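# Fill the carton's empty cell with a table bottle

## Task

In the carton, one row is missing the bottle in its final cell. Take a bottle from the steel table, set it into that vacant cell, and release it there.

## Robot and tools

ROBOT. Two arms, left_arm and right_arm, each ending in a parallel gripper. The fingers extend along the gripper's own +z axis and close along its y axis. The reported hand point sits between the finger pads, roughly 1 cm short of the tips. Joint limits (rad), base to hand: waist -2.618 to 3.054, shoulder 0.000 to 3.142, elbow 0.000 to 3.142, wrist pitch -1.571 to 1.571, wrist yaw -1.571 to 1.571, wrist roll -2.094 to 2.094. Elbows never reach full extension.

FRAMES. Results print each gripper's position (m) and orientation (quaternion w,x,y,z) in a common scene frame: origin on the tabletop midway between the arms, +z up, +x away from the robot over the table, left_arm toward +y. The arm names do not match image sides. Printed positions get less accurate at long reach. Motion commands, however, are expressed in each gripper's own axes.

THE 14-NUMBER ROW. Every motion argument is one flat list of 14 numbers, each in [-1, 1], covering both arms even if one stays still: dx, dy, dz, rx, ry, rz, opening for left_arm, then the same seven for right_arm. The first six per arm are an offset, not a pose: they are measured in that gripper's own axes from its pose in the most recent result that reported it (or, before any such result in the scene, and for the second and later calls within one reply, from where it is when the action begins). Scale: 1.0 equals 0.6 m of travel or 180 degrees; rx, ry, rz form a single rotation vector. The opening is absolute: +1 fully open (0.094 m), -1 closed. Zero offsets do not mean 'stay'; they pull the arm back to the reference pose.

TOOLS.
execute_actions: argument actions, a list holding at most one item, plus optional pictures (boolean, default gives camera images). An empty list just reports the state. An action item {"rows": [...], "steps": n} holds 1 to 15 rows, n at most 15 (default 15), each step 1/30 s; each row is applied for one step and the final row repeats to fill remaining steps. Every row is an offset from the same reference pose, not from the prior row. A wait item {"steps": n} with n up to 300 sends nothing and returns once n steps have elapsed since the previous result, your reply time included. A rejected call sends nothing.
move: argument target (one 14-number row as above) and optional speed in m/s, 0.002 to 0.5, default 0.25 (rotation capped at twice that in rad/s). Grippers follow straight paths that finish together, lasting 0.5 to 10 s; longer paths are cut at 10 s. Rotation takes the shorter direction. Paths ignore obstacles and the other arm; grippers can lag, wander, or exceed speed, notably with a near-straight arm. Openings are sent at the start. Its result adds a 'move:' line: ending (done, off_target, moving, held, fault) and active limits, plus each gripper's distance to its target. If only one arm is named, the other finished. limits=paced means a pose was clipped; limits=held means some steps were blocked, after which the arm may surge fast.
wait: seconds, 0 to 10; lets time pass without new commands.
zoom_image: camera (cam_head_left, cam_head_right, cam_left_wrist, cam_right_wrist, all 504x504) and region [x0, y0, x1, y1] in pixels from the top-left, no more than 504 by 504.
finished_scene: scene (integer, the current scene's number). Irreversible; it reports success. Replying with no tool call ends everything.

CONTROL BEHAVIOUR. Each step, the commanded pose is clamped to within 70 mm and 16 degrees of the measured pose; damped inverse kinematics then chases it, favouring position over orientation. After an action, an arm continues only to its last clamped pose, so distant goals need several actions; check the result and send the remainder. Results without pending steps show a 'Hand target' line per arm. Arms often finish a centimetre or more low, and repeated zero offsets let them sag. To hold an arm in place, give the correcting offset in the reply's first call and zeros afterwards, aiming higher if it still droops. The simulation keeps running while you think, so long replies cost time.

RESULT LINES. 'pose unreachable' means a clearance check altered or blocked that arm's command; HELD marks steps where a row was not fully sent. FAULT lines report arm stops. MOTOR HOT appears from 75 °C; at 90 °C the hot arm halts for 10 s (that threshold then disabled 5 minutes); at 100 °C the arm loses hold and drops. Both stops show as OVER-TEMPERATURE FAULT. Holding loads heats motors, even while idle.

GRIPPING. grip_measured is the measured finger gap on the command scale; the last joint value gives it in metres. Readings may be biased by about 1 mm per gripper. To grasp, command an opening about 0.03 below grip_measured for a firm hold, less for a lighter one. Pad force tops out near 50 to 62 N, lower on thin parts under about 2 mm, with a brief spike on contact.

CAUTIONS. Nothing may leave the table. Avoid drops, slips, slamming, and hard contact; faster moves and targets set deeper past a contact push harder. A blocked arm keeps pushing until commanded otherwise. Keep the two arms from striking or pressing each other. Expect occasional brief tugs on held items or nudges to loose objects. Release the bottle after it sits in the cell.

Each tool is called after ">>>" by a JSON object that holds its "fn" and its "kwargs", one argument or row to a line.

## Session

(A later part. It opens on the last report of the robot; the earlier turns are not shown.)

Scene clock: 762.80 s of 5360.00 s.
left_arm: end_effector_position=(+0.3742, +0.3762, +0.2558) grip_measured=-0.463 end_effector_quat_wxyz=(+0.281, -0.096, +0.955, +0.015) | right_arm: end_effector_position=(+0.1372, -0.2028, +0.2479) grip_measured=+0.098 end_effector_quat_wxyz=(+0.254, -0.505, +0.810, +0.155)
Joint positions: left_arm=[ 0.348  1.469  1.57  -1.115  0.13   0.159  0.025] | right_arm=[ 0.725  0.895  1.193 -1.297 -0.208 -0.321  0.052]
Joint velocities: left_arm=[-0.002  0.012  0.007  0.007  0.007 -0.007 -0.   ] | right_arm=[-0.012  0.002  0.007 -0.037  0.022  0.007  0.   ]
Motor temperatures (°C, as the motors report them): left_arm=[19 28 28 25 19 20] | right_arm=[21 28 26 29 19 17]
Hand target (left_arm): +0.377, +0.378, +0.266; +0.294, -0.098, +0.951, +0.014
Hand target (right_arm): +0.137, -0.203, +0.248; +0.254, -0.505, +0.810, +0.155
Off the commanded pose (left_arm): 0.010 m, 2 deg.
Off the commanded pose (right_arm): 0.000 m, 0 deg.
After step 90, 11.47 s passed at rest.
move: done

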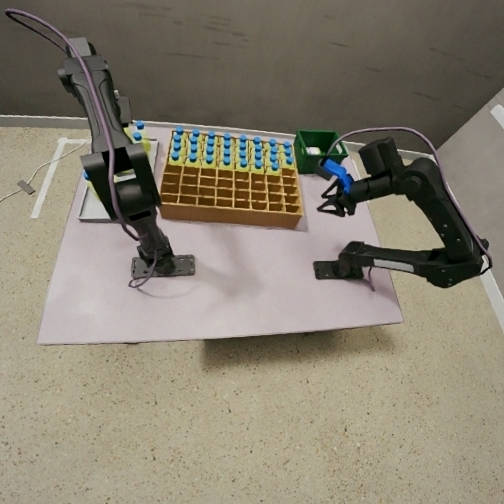

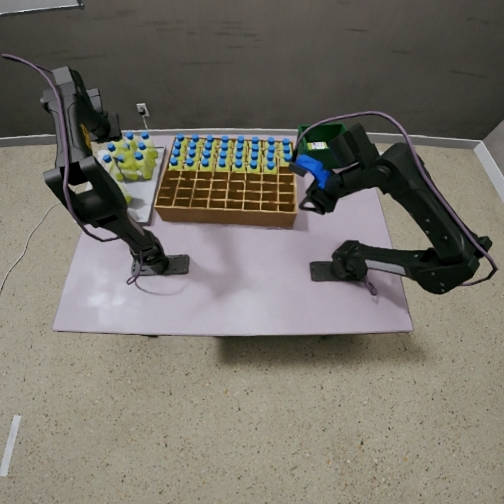

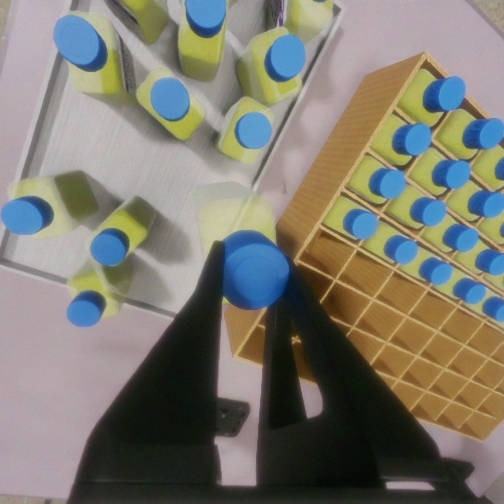

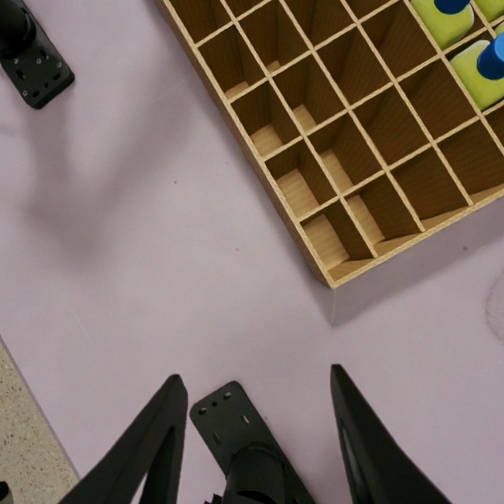

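>>> {"fn": "move", "kwargs": {
  "target": [0.452,-0.567,-0.300,0.226,-0.001,0.357,-0.515, 0.032,-0.136,-0.021,0,0,0,0.1],
  "speed": 0.2
}}

Scene clock: 801.40 s of 5360.00 s.
left_arm: end_effector_position=(+0.1105, -0.0093, +0.2502) grip_measured=-0.463 end_effector_quat_wxyz=(+0.225, +0.522, +0.812, -0.128) | right_arm: end_effector_position=(+0.2013, -0.2642, +0.2419) grip_measured=+0.098 end_effector_quat_wxyz=(+0.254, -0.506, +0.812, +0.142)
Joint positions: left_arm=[-1.432  1.206  1.377 -1.237 -0.145 -0.202  0.025] | right_arm=[ 0.098  1.055  1.254 -1.403 -0.474 -0.919  0.052]
Joint velocities: left_arm=[ 0.007 -0.022  0.007  0.022 -0.007 -0.007  0.   ] | right_arm=[-0.017  0.002 -0.022  0.022 -0.007 -0.081 -0.001]
Motor temperatures (°C, as the motors report them): left_arm=[19 27 28 26 19 20] | right_arm=[21 27 26 29 19 17]
Hand target (left_arm): +0.113, -0.019, +0.267; +0.251, +0.517, +0.805, -0.145
Hand target (right_arm): +0.202, -0.263, +0.247; +0.256, -0.506, +0.810, +0.151
Off the commanded pose (left_arm): 0.024 m, 4 deg.
Off the commanded pose (right_arm): 0.008 m, 1 deg.
After step 90, 31.90 s passed at rest.
move: off_target (left_arm)

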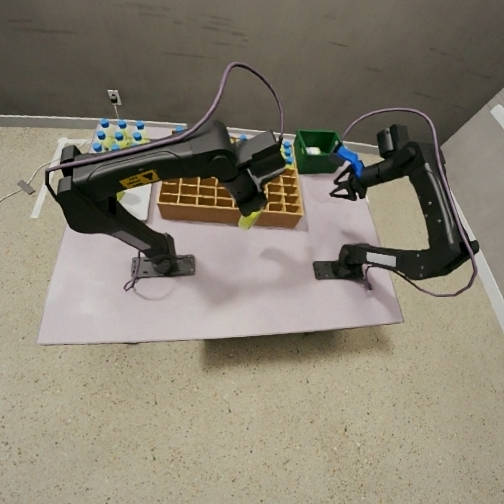

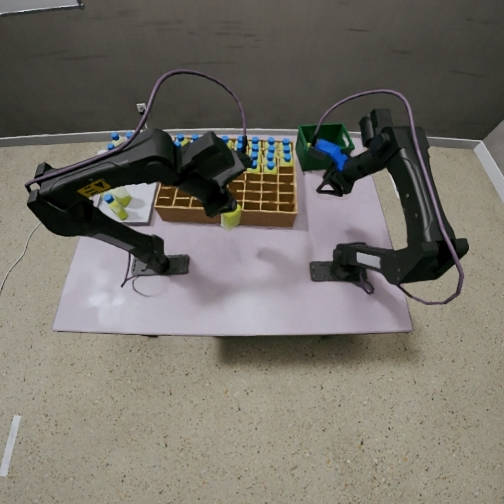

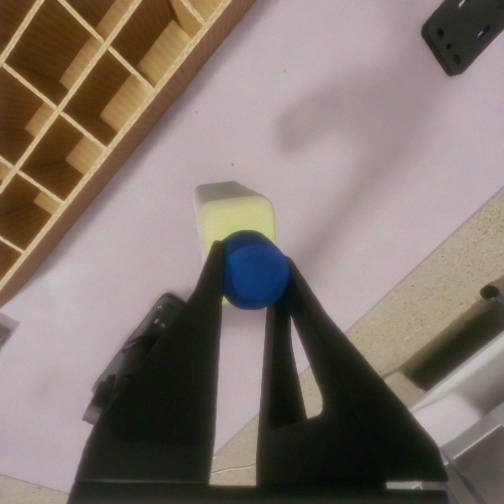

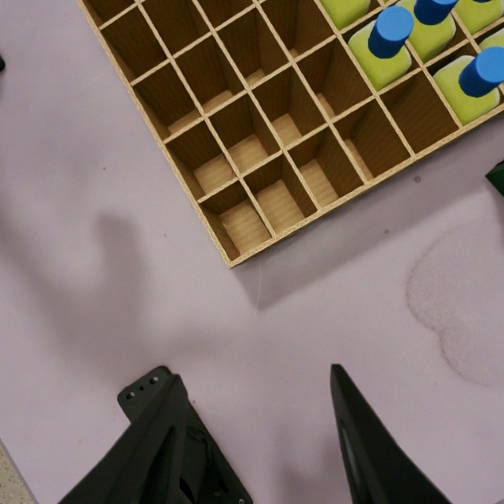

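>>> {"fn": "zoom_image", "kwargs": {
  "camera": "cam_left_wrist",
  "region": [150, 150, 350, 350]
}}

Region (150, 150, 350, 350) of cam_left_wrist's 504x504 image, scaled by 2.520, with more detail than that image has.

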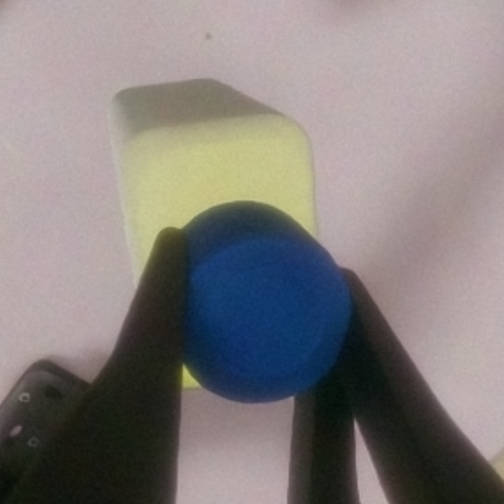

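>>> {"fn": "move", "kwargs": {
  "target": [0.064,0.002,0.156,0.007,-0.025,-0.005,-0.515, 0,0,0,0,0,0,0.1],
  "speed": 0.08
}}

Scene clock: 898.10 s of 5360.00 s.
left_arm: end_effector_position=(+0.1146, -0.0149, +0.1395) grip_measured=-0.463 end_effector_quat_wxyz=(+0.229, +0.520, +0.811, -0.141) | right_arm: end_effector_position=(+0.2014, -0.2648, +0.2415) grip_measured=+0.098 end_effector_quat_wxyz=(+0.253, -0.507, +0.812, +0.140)
Joint positions: left_arm=[-1.405  1.122  0.867 -0.783 -0.119 -0.182  0.025] | right_arm=[ 0.098  1.055  1.254 -1.404 -0.47  -0.922  0.052]
Joint velocities: left_arm=[-0.007 -0.002  0.002  0.007 -0.007  0.037  0.   ] | right_arm=[ 0.002 -0.012 -0.027  0.022 -0.007 -0.007 -0.   ]
Motor temperatures (°C, as the motors report them): left_arm=[19 26 29 27 19 20] | right_arm=[21 26 28 26 19 17]
Hand target (left_arm): +0.118, -0.019, +0.150; +0.249, +0.513, +0.806, -0.159
Hand target (right_arm): +0.201, -0.264, +0.242; +0.254, -0.506, +0.812, +0.142
Off the commanded pose (left_arm): 0.013 m, 3 deg.
Off the commanded pose (right_arm): 0.001 m, 0 deg.
After step 90, 91.83 s passed at rest.
move: off_target (left_arm)

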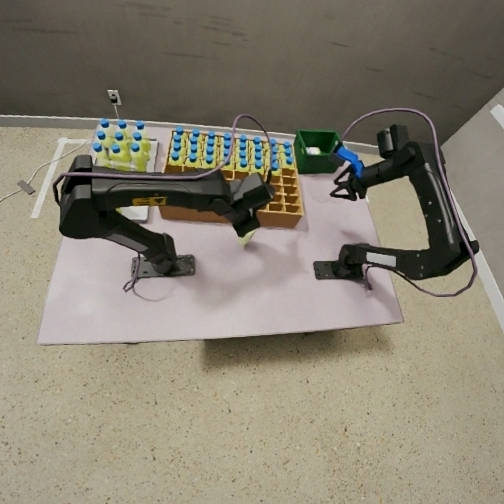

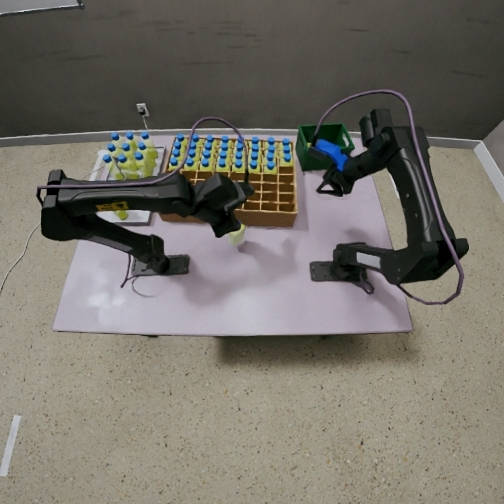

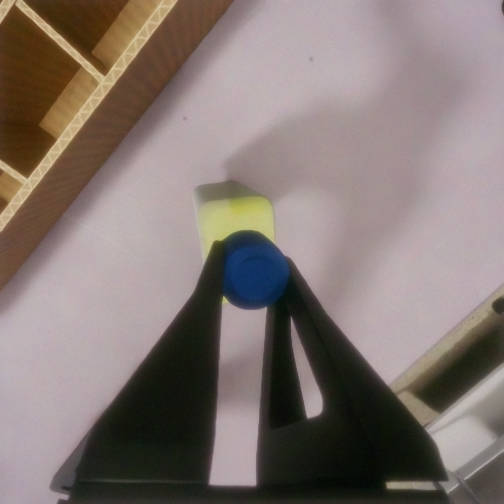

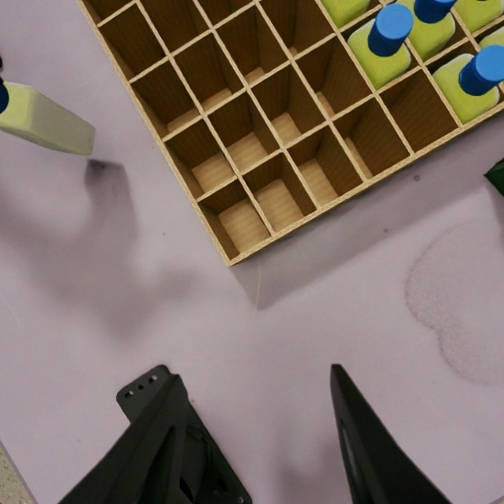

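>>> {"fn": "zoom_image", "kwargs": {
  "camera": "cam_head_right",
  "region": [190, 190, 290, 290]
}}

>>> {"fn": "zoom_image", "kwargs": {
  "camera": "cam_right_wrist",
  "region": [0, 40, 200, 240]
}}

Region (190, 190, 290, 290) of cam_head_right's 504x504 image, scaled by 5.040, with more detail than that image has.

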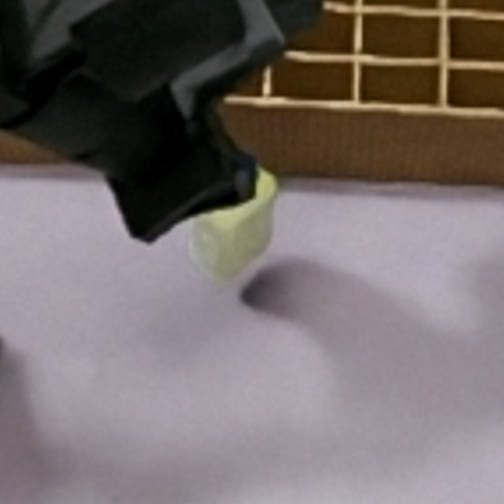

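Region (0, 40, 200, 240) of cam_right_wrist's 504x504 image, scaled by 2.520, with more detail than that image has.

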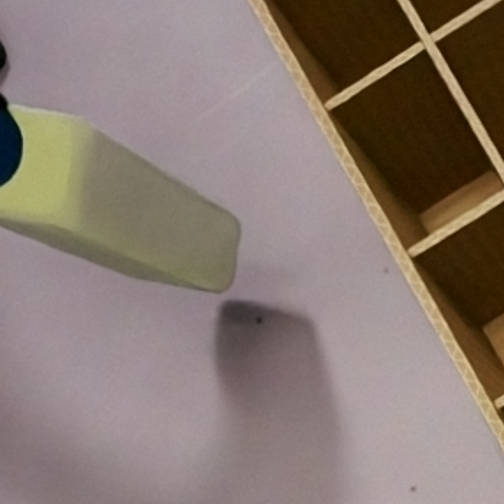

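>>> {"fn": "move", "kwargs": {
  "target": [0.021,0,0.035,0,-0.022,0,-0.515, 0,0,0,0,0,0,0.1],
  "speed": 0.022
}}

Scene clock: 935.07 s of 5360.00 s.
left_arm: end_effector_position=(+0.1132, -0.0084, +0.1053) grip_measured=-0.463 end_effector_quat_wxyz=(+0.231, +0.519, +0.810, -0.144) | right_arm: end_effector_position=(+0.2016, -0.2655, +0.2412) grip_measured=+0.098 end_effector_quat_wxyz=(+0.252, -0.507, +0.812, +0.138)
Joint positions: left_arm=[-1.405  1.098  0.714 -0.647 -0.119 -0.182  0.025] | right_arm=[ 0.098  1.055  1.254 -1.404 -0.466 -0.922  0.052]
Joint velocities: left_arm=[-0.007 -0.002  0.012  0.051 -0.081 -0.007 -0.   ] | right_arm=[-0.012  0.002  0.012 -0.007  0.095 -0.007  0.   ]
Motor temperatures (°C, as the motors report them): left_arm=[19 26 27 27 19 20] | right_arm=[21 26 26 26 19 17]
Hand target (left_arm): +0.114, -0.014, +0.115; +0.256, +0.514, +0.803, -0.160
Hand target (right_arm): +0.201, -0.265, +0.242; +0.253, -0.507, +0.812, +0.140
Off the commanded pose (left_arm): 0.012 m, 4 deg.
Off the commanded pose (right_arm): 0.001 m, 0 deg.
After step 90, 32.20 s passed at rest.
move: off_target (left_arm)

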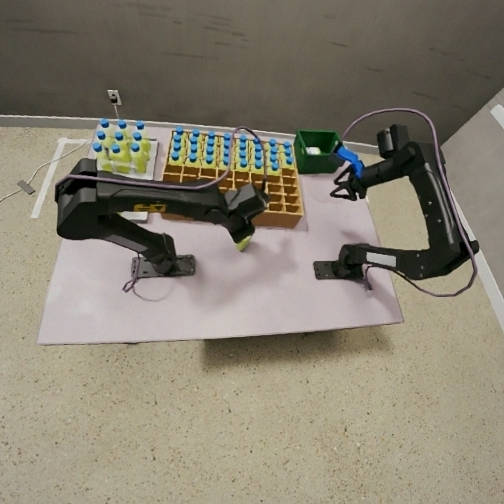

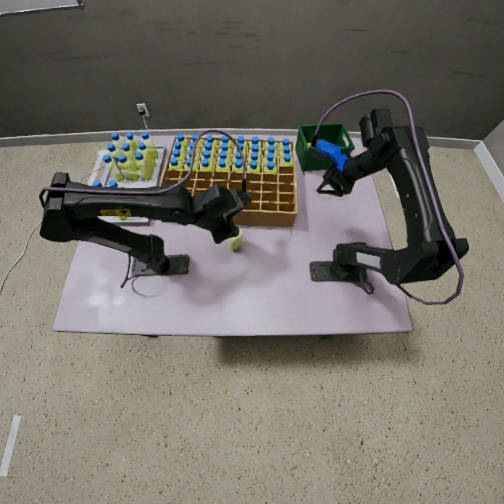

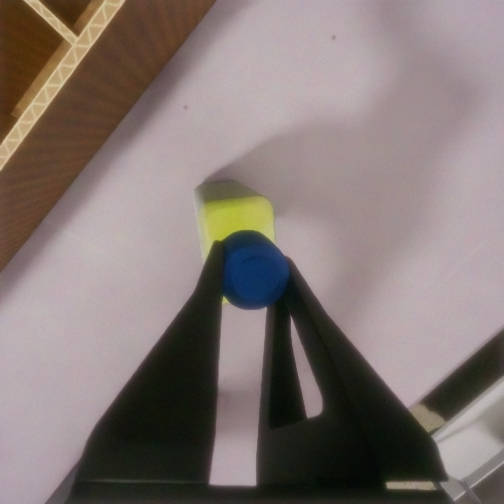

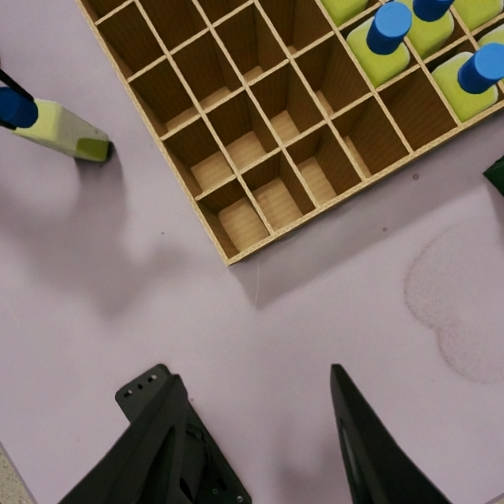

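>>> {"fn": "zoom_image", "kwargs": {
  "camera": "cam_right_wrist",
  "region": [0, 60, 160, 220]
}}

>>> {"fn": "zoom_image", "kwargs": {
  "camera": "cam_head_right",
  "region": [200, 210, 280, 290]
}}

Region (0, 60, 160, 220) of cam_right_wrist's 504x504 image, scaled by 3.150, with more detail than that image has.

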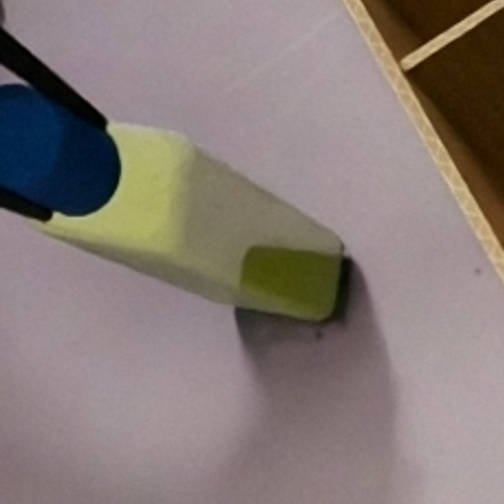

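Region (200, 210, 280, 290) of cam_head_right's 504x504 image, scaled by 6.300, with more detail than that image has.

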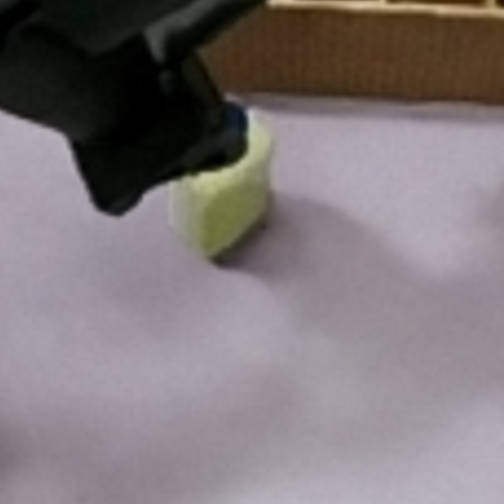

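>>> {"fn": "execute_actions", "kwargs": {
  "actions": [
    {"rows":[[0.0007,0,0.0011,0,0,0,-0.515,0,0,0,0,0,0,0.1],[0.0013,0,0.0021,0,0,0,-0.515,0,0,0,0,0,0,0.1],[0.002,0,0.0032,0,0,0,-0.515,0,0,0,0,0,0,0.1],[0.0026,0,0.0043,0,0,0,-0.515,0,0,0,0,0,0,0.1],[0.0033,0,0.0053,0,0,0,-0.515,0,0,0,0,0,0,0.1],[0.0039,0,0.0064,0,0,0,-0.515,0,0,0,0,0,0,0.1],[0.0046,0,0.0074,0,0,0,-0.515,0,0,0,0,0,0,0.1],[0.0052,0,0.0085,0,0,0,-0.515,0,0,0,0,0,0,0.1]],"steps":15}
  ]
}}

Scene clock: 951.30 s of 5360.00 s.
left_arm: end_effector_position=(+0.1127, -0.0060, +0.1006) grip_measured=-0.463 end_effector_quat_wxyz=(+0.229, +0.520, +0.811, -0.141) | right_arm: end_effector_position=(+0.2017, -0.2661, +0.2409) grip_measured=+0.098 end_effector_quat_wxyz=(+0.252, -0.507, +0.813, +0.137)
Joint positions: left_arm=[-1.405  1.097  0.699 -0.64  -0.12  -0.182  0.025] | right_arm=[ 0.098  1.055  1.254 -1.404 -0.462 -0.922  0.052]
Joint velocities: left_arm=[-0.017 -0.007 -0.007 -0.022  0.007 -0.007 -0.001] | right_arm=[ 0.007 -0.007 -0.017 -0.022  0.022  0.022 -0.   ]
Motor temperatures (°C, as the motors report them): left_arm=[19 26 27 27 19 20] | right_arm=[21 26 26 26 19 17]
Hand target (left_arm): +0.113, -0.008, +0.099; +0.231, +0.519, +0.810, -0.144
Hand target (right_arm): +0.202, -0.265, +0.241; +0.252, -0.507, +0.812, +0.138
Off the commanded pose (left_arm): 0.003 m, 0 deg.
Off the commanded pose (right_arm): 0.001 m, 0 deg.
Steps of this call (steps 1 to 90: nothing new was sent; then 12.73 s passed at rest; steps 91 to 105: all 15 steps of this action). Readings (end_effector_position):
91: left_arm (+0.1135, -0.0096, +0.1063) | right_arm (+0.2016, -0.2655, +0.2412)
92: left_arm (+0.1135, -0.0096, +0.1063) | right_arm (+0.2016, -0.2657, +0.2411)
94: left_arm (+0.1135, -0.0096, +0.1063) | right_arm (+0.2017, -0.2658, +0.2411)
98: left_arm (+0.1134, -0.0089, +0.1052) | right_arm (+0.2017, -0.2660, +0.2410)
105: the state above

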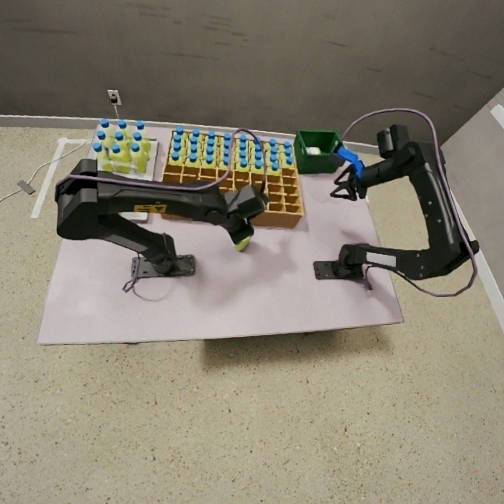

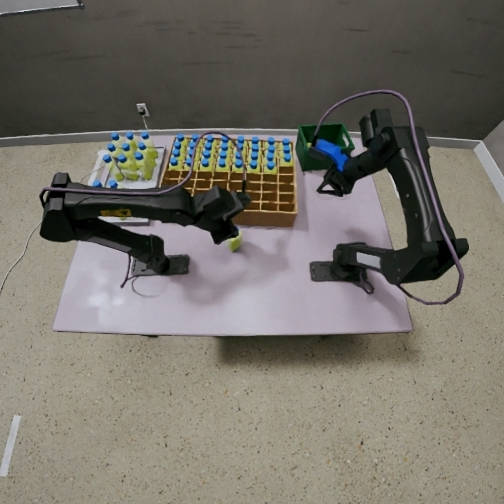

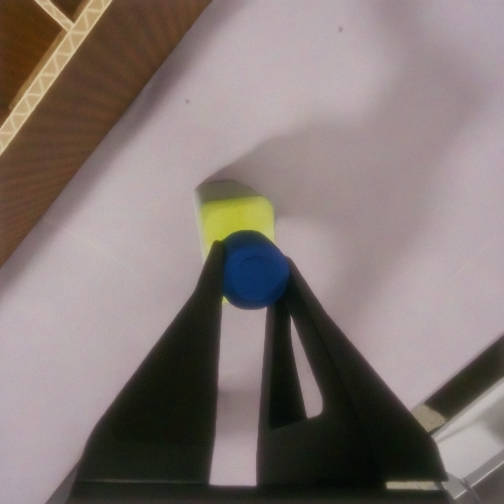

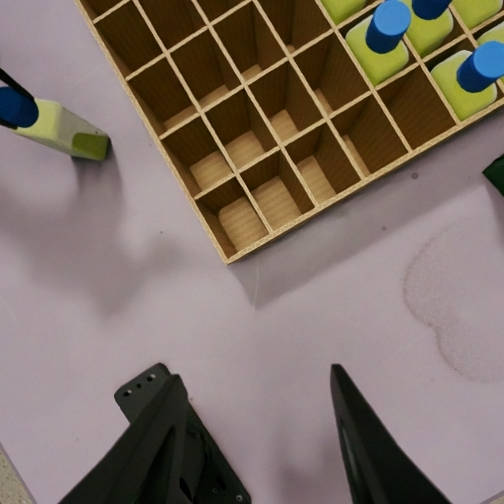

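>>> {"fn": "zoom_image", "kwargs": {
  "camera": "cam_right_wrist",
  "region": [0, 60, 160, 220]
}}

>>> {"fn": "execute_actions", "kwargs": {
  "actions": [
    {"rows":[[0.0007,0,0.0011,0,0,0,-0.515,0,0,0,0,0,0,0.1],[0.0013,0,0.0021,0,0,0,-0.515,0,0,0,0,0,0,0.1],[0.002,0,0.0032,0,0,0,-0.515,0,0,0,0,0,0,0.1],[0.0026,0,0.0043,0,0,0,-0.515,0,0,0,0,0,0,0.1],[0.0033,0,0.0053,0,0,0,-0.515,0,0,0,0,0,0,0.1],[0.0039,0,0.0064,0,0,0,-0.515,0,0,0,0,0,0,0.1],[0.0046,0,0.0074,0,0,0,-0.515,0,0,0,0,0,0,0.1],[0.0052,0,0.0085,0,0,0,-0.515,0,0,0,0,0,0,0.1]],"steps":15}
  ]
}}

Region (0, 60, 160, 220) of cam_right_wrist's 504x504 image, scaled by 3.150, with more detail than that image has.

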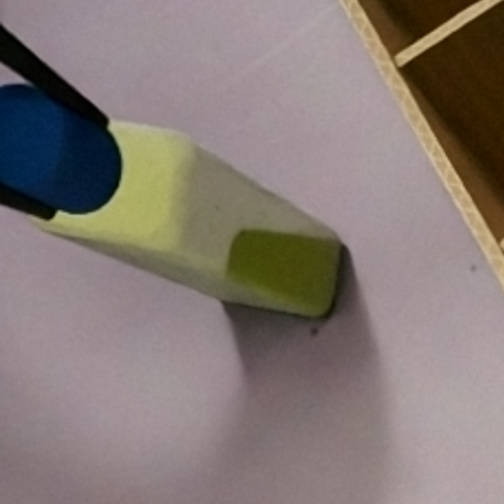

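Scene clock: 960.27 s of 5360.00 s.
left_arm: end_effector_position=(+0.1128, -0.0064, +0.1002) grip_measured=-0.463 end_effector_quat_wxyz=(+0.230, +0.520, +0.810, -0.142) | right_arm: end_effector_position=(+0.2019, -0.2667, +0.2406) grip_measured=+0.098 end_effector_quat_wxyz=(+0.251, -0.507, +0.814, +0.135)
Joint positions: left_arm=[-1.405  1.097  0.695 -0.634 -0.12  -0.182  0.025] | right_arm=[ 0.098  1.055  1.254 -1.404 -0.458 -0.922  0.052]
Joint velocities: left_arm=[ 0.007  0.007 -0.002 -0.007 -0.022  0.007 -0.   ] | right_arm=[-0.002 -0.002  0.002 -0.037 -0.051 -0.037 -0.   ]
Motor temperatures (°C, as the motors report them): left_arm=[19 26 27 27 19 20] | right_arm=[21 26 26 26 19 17]
Hand target (left_arm): +0.113, -0.006, +0.095; +0.228, +0.520, +0.811, -0.141
Hand target (right_arm): +0.202, -0.266, +0.241; +0.252, -0.507, +0.813, +0.137
Off the commanded pose (left_arm): 0.006 m, 0 deg.
Off the commanded pose (right_arm): 0.001 m, 0 deg.
Steps of this call (steps 1 to 90: nothing new was sent; then 5.47 s passed at rest; steps 91 to 105: all 15 steps of this action). Readings (end_effector_position):
91: left_arm (+0.1127, -0.0060, +0.1006) | right_arm (+0.2018, -0.2661, +0.2409)
92: left_arm (+0.1127, -0.0060, +0.1006) | right_arm (+0.2018, -0.2663, +0.2408)
94: left_arm (+0.1127, -0.0060, +0.1006) | right_arm (+0.2018, -0.2664, +0.2408)
98: left_arm (+0.1127, -0.0057, +0.1002) | right_arm (+0.2019, -0.2666, +0.2407)
105: the state above

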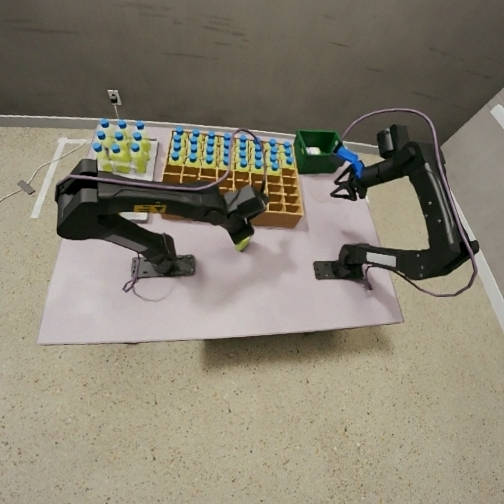

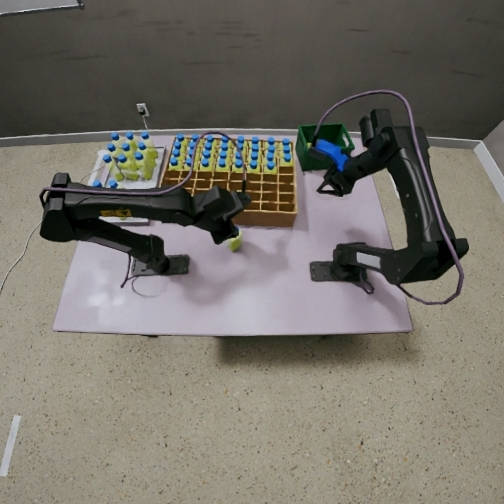

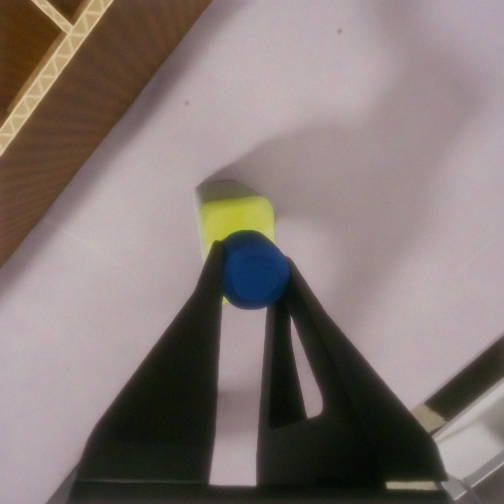

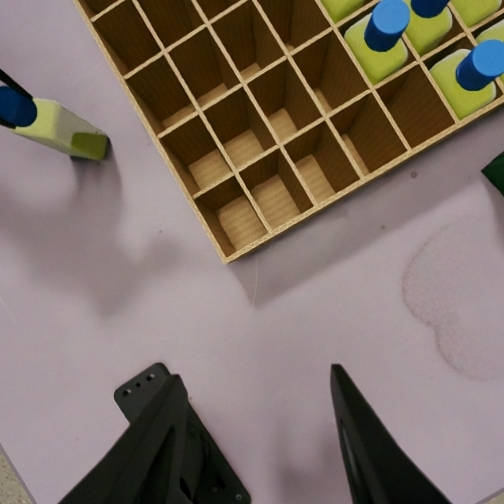

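>>> {"fn": "execute_actions", "kwargs": {
  "actions": [
    {"rows":[[0,0,0,0,0,0,-0.3,0,0,0,0,0,0,0.1],[0,0,0,0,0,0,-0.3,0,0,0,0,0,0,0.1],[0,0,0,0,0,0,-0.3,0,0,0,0,0,0,0.1],[0,0,0,0,0,0,-0.3,0,0,0,0,0,0,0.1],[0,0,0,0,0,0,-0.3,0,0,0,0,0,0,0.1],[0,0,0,0,0,0,0.0,0,0,0,0,0,0,0.1]],"steps":15}
  ]
}}

Scene clock: 966.23 s of 5360.00 s.
left_arm: end_effector_position=(+0.1128, -0.0064, +0.1002) grip_measured=-0.002 end_effector_quat_wxyz=(+0.230, +0.520, +0.810, -0.142) | right_arm: end_effector_position=(+0.2021, -0.2672, +0.2404) grip_measured=+0.098 end_effector_quat_wxyz=(+0.251, -0.507, +0.814, +0.133)
Joint positions: left_arm=[-1.405  1.097  0.695 -0.634 -0.12  -0.182  0.047] | right_arm=[ 0.098  1.055  1.254 -1.404 -0.455 -0.922  0.052]
Joint velocities: left_arm=[-0.022  0.002  0.007 -0.081 -0.037 -0.037 -0.002] | right_arm=[-0.012  0.007  0.002 -0.095 -0.022 -0.051 -0.   ]
Motor temperatures (°C, as the motors report them): left_arm=[19 25 27 27 19 20] | right_arm=[21 26 26 26 19 17]
Hand target (left_arm): +0.113, -0.006, +0.100; +0.230, +0.520, +0.810, -0.142
Hand target (right_arm): +0.202, -0.267, +0.241; +0.251, -0.507, +0.813, +0.135
Off the commanded pose (left_arm): 0.000 m, 0 deg.
Off the commanded pose (right_arm): 0.001 m, 0 deg.
Steps of this call (steps 1 to 90: nothing new was sent; then 2.47 s passed at rest; steps 91 to 105: all 15 steps of this action). Readings (end_effector_position):
91: left_arm (+0.1128, -0.0064, +0.1002) | right_arm (+0.2019, -0.2667, +0.2406)
92: left_arm (+0.1128, -0.0064, +0.1002) | right_arm (+0.2020, -0.2668, +0.2406)
94: left_arm (+0.1128, -0.0064, +0.1002) | right_arm (+0.2020, -0.2670, +0.2405)
98: left_arm (+0.1128, -0.0064, +0.1002) | right_arm (+0.2020, -0.2671, +0.2404)
105: the state above

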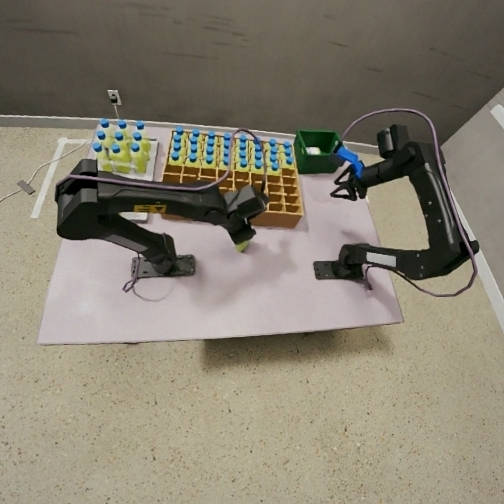

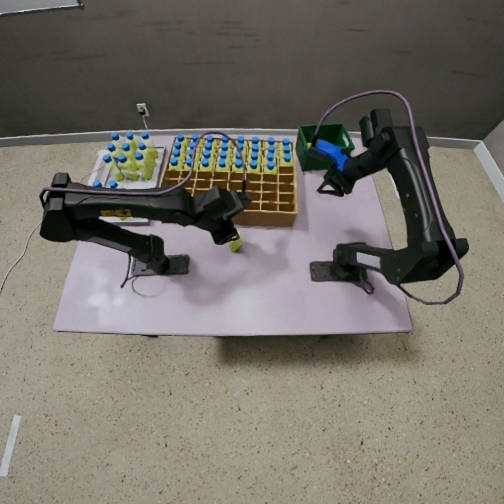

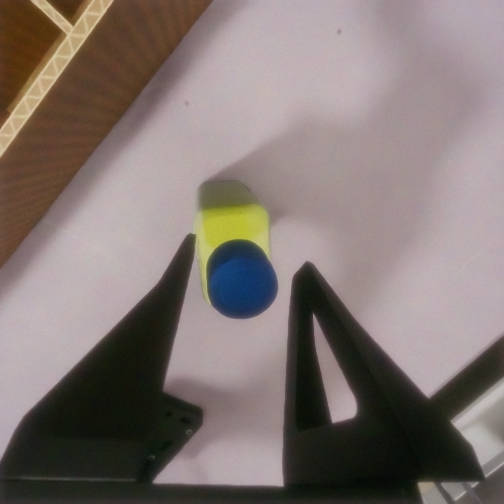

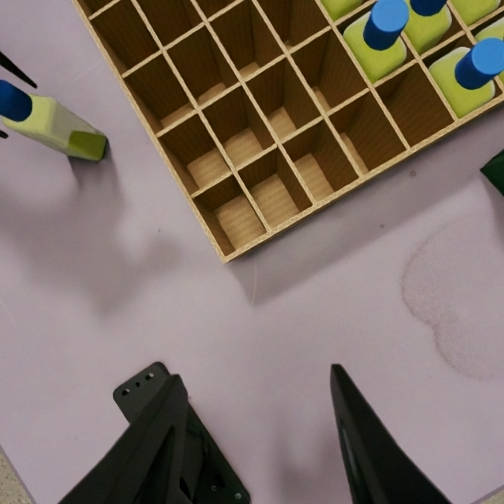

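>>> {"fn": "move", "kwargs": {
  "target": [0,0,-0.16,0,0,0,0.0, 0,0,0,0,0,0,0.1],
  "speed": 0.1
}}

Scene clock: 1003.07 s of 5360.00 s.
left_arm: end_effector_position=(+0.0935, +0.0356, +0.1715) grip_measured=-0.002 end_effector_quat_wxyz=(+0.219, +0.521, +0.813, -0.137) | right_arm: end_effector_position=(+0.2023, -0.2679, +0.2401) grip_measured=+0.098 end_effector_quat_wxyz=(+0.250, -0.507, +0.815, +0.131)
Joint positions: left_arm=[-1.466  0.934  0.92  -1.052 -0.143 -0.24   0.047] | right_arm=[ 0.098  1.055  1.254 -1.404 -0.451 -0.922  0.052]
Joint velocities: left_arm=[-0.002 -0.007 -0.007 -0.051  0.037 -0.007  0.001] | right_arm=[-0.002  0.002 -0.007 -0.066 -0.022  0.022 -0.001]
Motor temperatures (°C, as the motors report them): left_arm=[19 25 27 26 19 20] | right_arm=[21 25 26 26 19 17]
Hand target (left_arm): +0.093, +0.038, +0.182; +0.230, +0.520, +0.810, -0.142
Hand target (right_arm): +0.202, -0.267, +0.240; +0.250, -0.507, +0.814, +0.133
Off the commanded pose (left_arm): 0.011 m, 1 deg.
Off the commanded pose (right_arm): 0.001 m, 0 deg.
After step 90, 32.27 s passed at rest.
move: off_target (left_arm)

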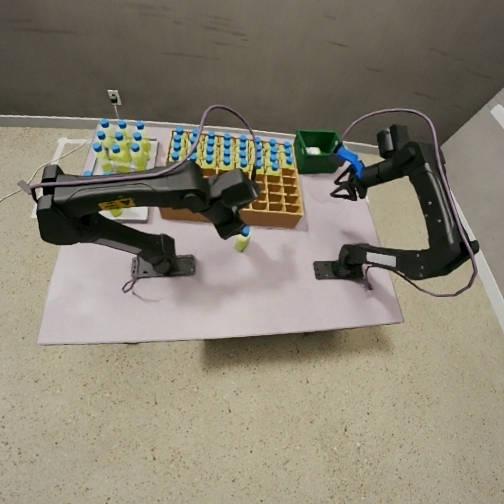

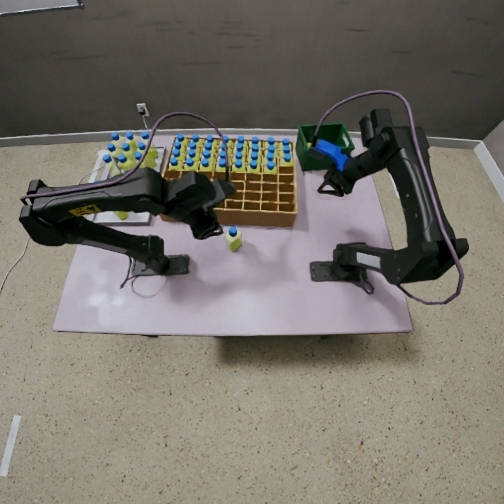

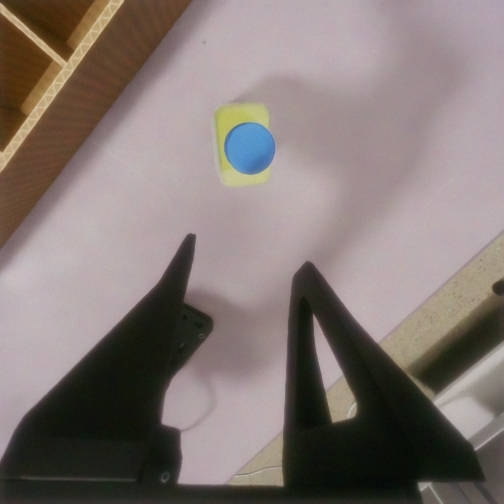

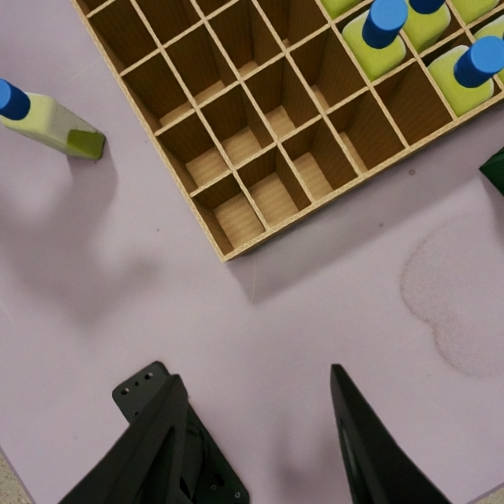

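>>> {"fn": "move", "kwargs": {
  "target": [0.108,0.402,-0.230,-0.176,-0.020,-0.285,0.0, -0.161,0.349,0.196,0.017,-0.006,0.049,0.05],
  "speed": 0.2
}}

Scene clock: 1046.77 s of 5360.00 s.
left_arm: end_effector_position=(+0.2604, +0.2500, +0.2479) grip_measured=-0.002 end_effector_quat_wxyz=(+0.273, +0.041, +0.961, -0.016) | right_arm: end_effector_position=(+0.0780, -0.0482, +0.1768) grip_measured=+0.052 end_effector_quat_wxyz=(+0.241, -0.439, +0.856, +0.130)
Joint positions: left_arm=[-0.038  0.992  1.246 -1.273  0.058  0.081  0.047] | right_arm=[ 1.502  1.331  1.152 -0.902  0.275  0.494  0.049]
Joint velocities: left_arm=[ 0.002  0.007  0.012  0.037 -0.037  0.022 -0.001] | right_arm=[-0.022  0.002 -0.007 -0.037 -0.022 -0.051 -0.001]
Motor temperatures (°C, as the motors report them): left_arm=[19 25 28 25 19 20] | right_arm=[21 25 26 26 19 17]
Hand target (left_arm): +0.265, +0.251, +0.256; +0.283, +0.039, +0.958, -0.017
Hand target (right_arm): +0.079, -0.040, +0.185; +0.254, -0.433, +0.854, +0.138
Off the commanded pose (left_arm): 0.012 m, 2 deg.
Off the commanded pose (right_arm): 0.010 m, 2 deg.
After step 90, 37.53 s passed at rest.
move: off_target (left_arm)

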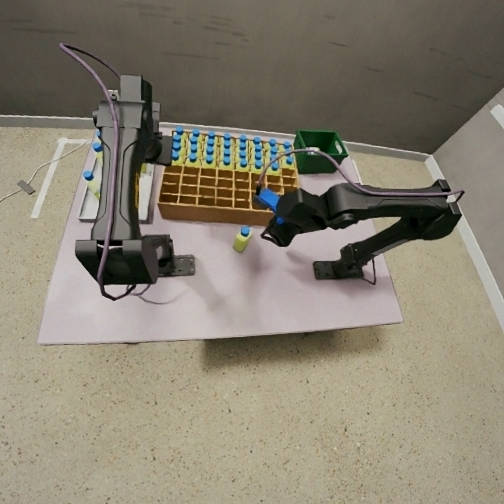

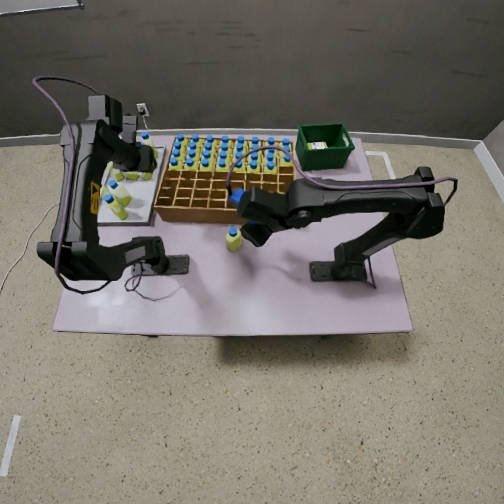

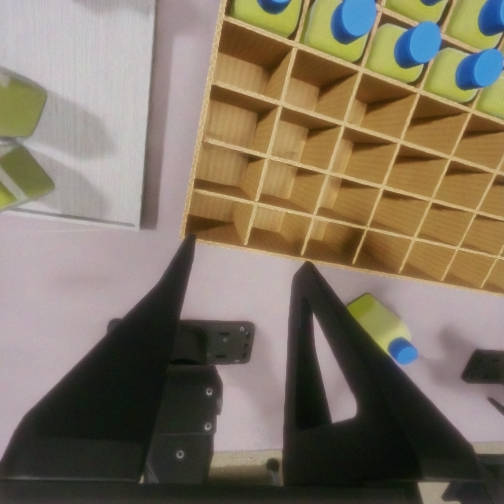

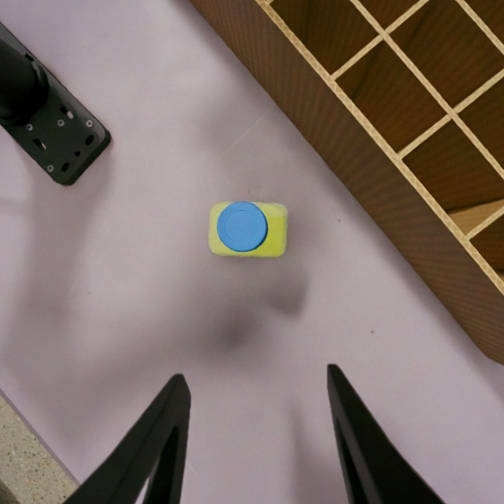

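>>> {"fn": "zoom_image", "kwargs": {
  "camera": "cam_right_wrist",
  "region": [180, 170, 320, 310]
}}

Region (180, 170, 320, 310) of cam_right_wrist's 504x504 image, scaled by 3.600, with more detail than that image has.

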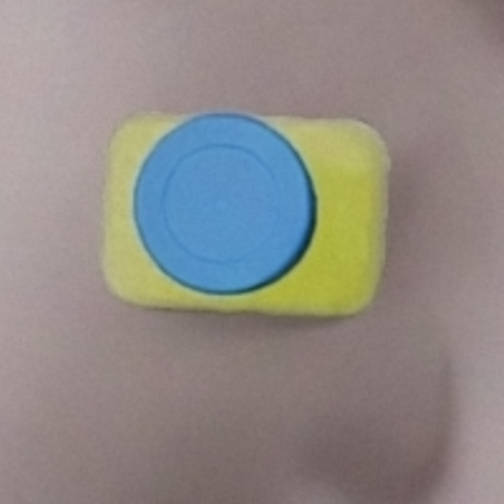

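>>> {"fn": "move", "kwargs": {
  "target": [0,0,0,0,0,0,0.0, -0.058,0.0175,0.077,0,-0.015,0,0.05],
  "speed": 0.06
}}

Scene clock: 1133.00 s of 5360.00 s.
left_arm: end_effector_position=(+0.2604, +0.2500, +0.2479) grip_measured=-0.002 end_effector_quat_wxyz=(+0.273, +0.041, +0.961, -0.016) | right_arm: end_effector_position=(+0.0969, -0.0064, +0.1491) grip_measured=+0.052 end_effector_quat_wxyz=(+0.254, -0.440, +0.851, +0.132)
Joint positions: left_arm=[-0.038  0.992  1.246 -1.273  0.058  0.081  0.047] | right_arm=[ 1.454  1.481  1.152 -0.72   0.269  0.438  0.049]
Joint velocities: left_arm=[-0.022 -0.012  0.007 -0.037  0.051 -0.051 -0.   ] | right_arm=[ 0.002  0.007 -0.012  0.007  0.051 -0.022 -0.   ]
Motor temperatures (°C, as the motors report them): left_arm=[19 24 28 26 19 20] | right_arm=[21 25 29 27 19 17]
Hand target (left_arm): +0.260, +0.250, +0.248; +0.273, +0.041, +0.961, -0.015
Hand target (right_arm): +0.102, +0.001, +0.155; +0.262, -0.436, +0.850, +0.140
Off the commanded pose (left_arm): 0.000 m, 0 deg.
Off the commanded pose (right_arm): 0.011 m, 1 deg.
After step 90, 81.80 s passed at rest.
move: off_target (right_arm)

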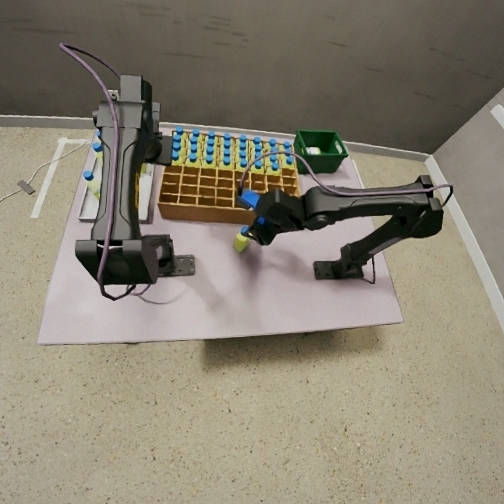

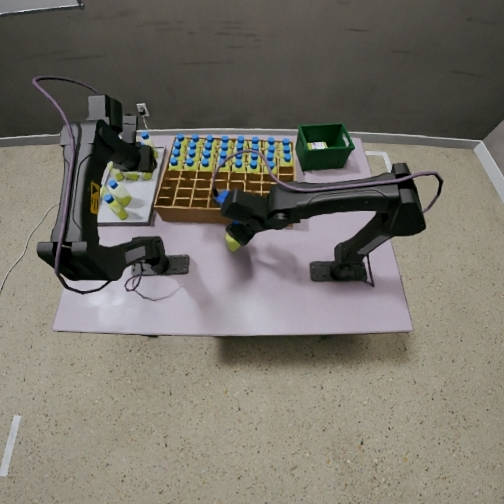

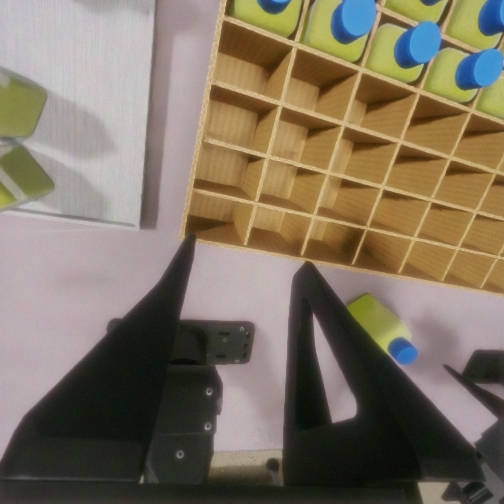

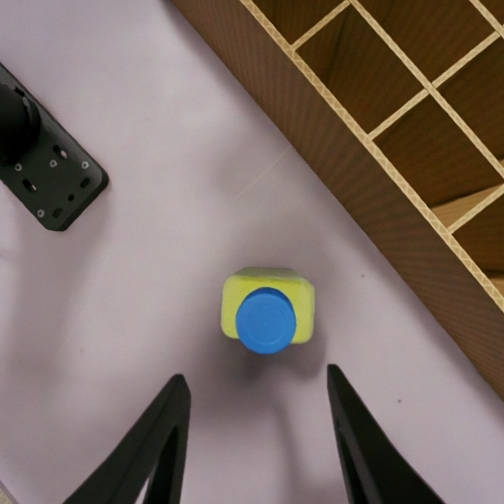

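>>> {"fn": "zoom_image", "kwargs": {
  "camera": "cam_right_wrist",
  "region": [170, 240, 350, 420]
}}

Region (170, 240, 350, 420) of cam_right_wrist's 504x504 image, scaled by 2.800, with more detail than that image has.

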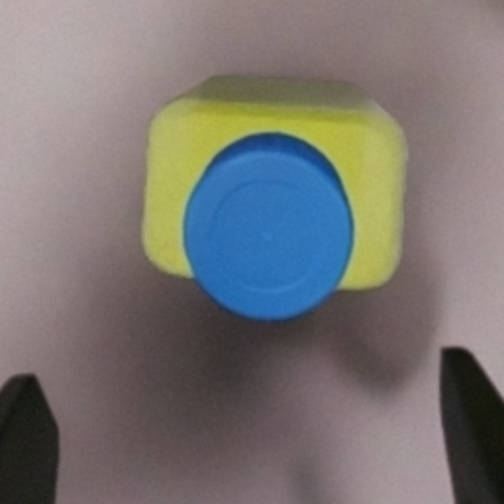

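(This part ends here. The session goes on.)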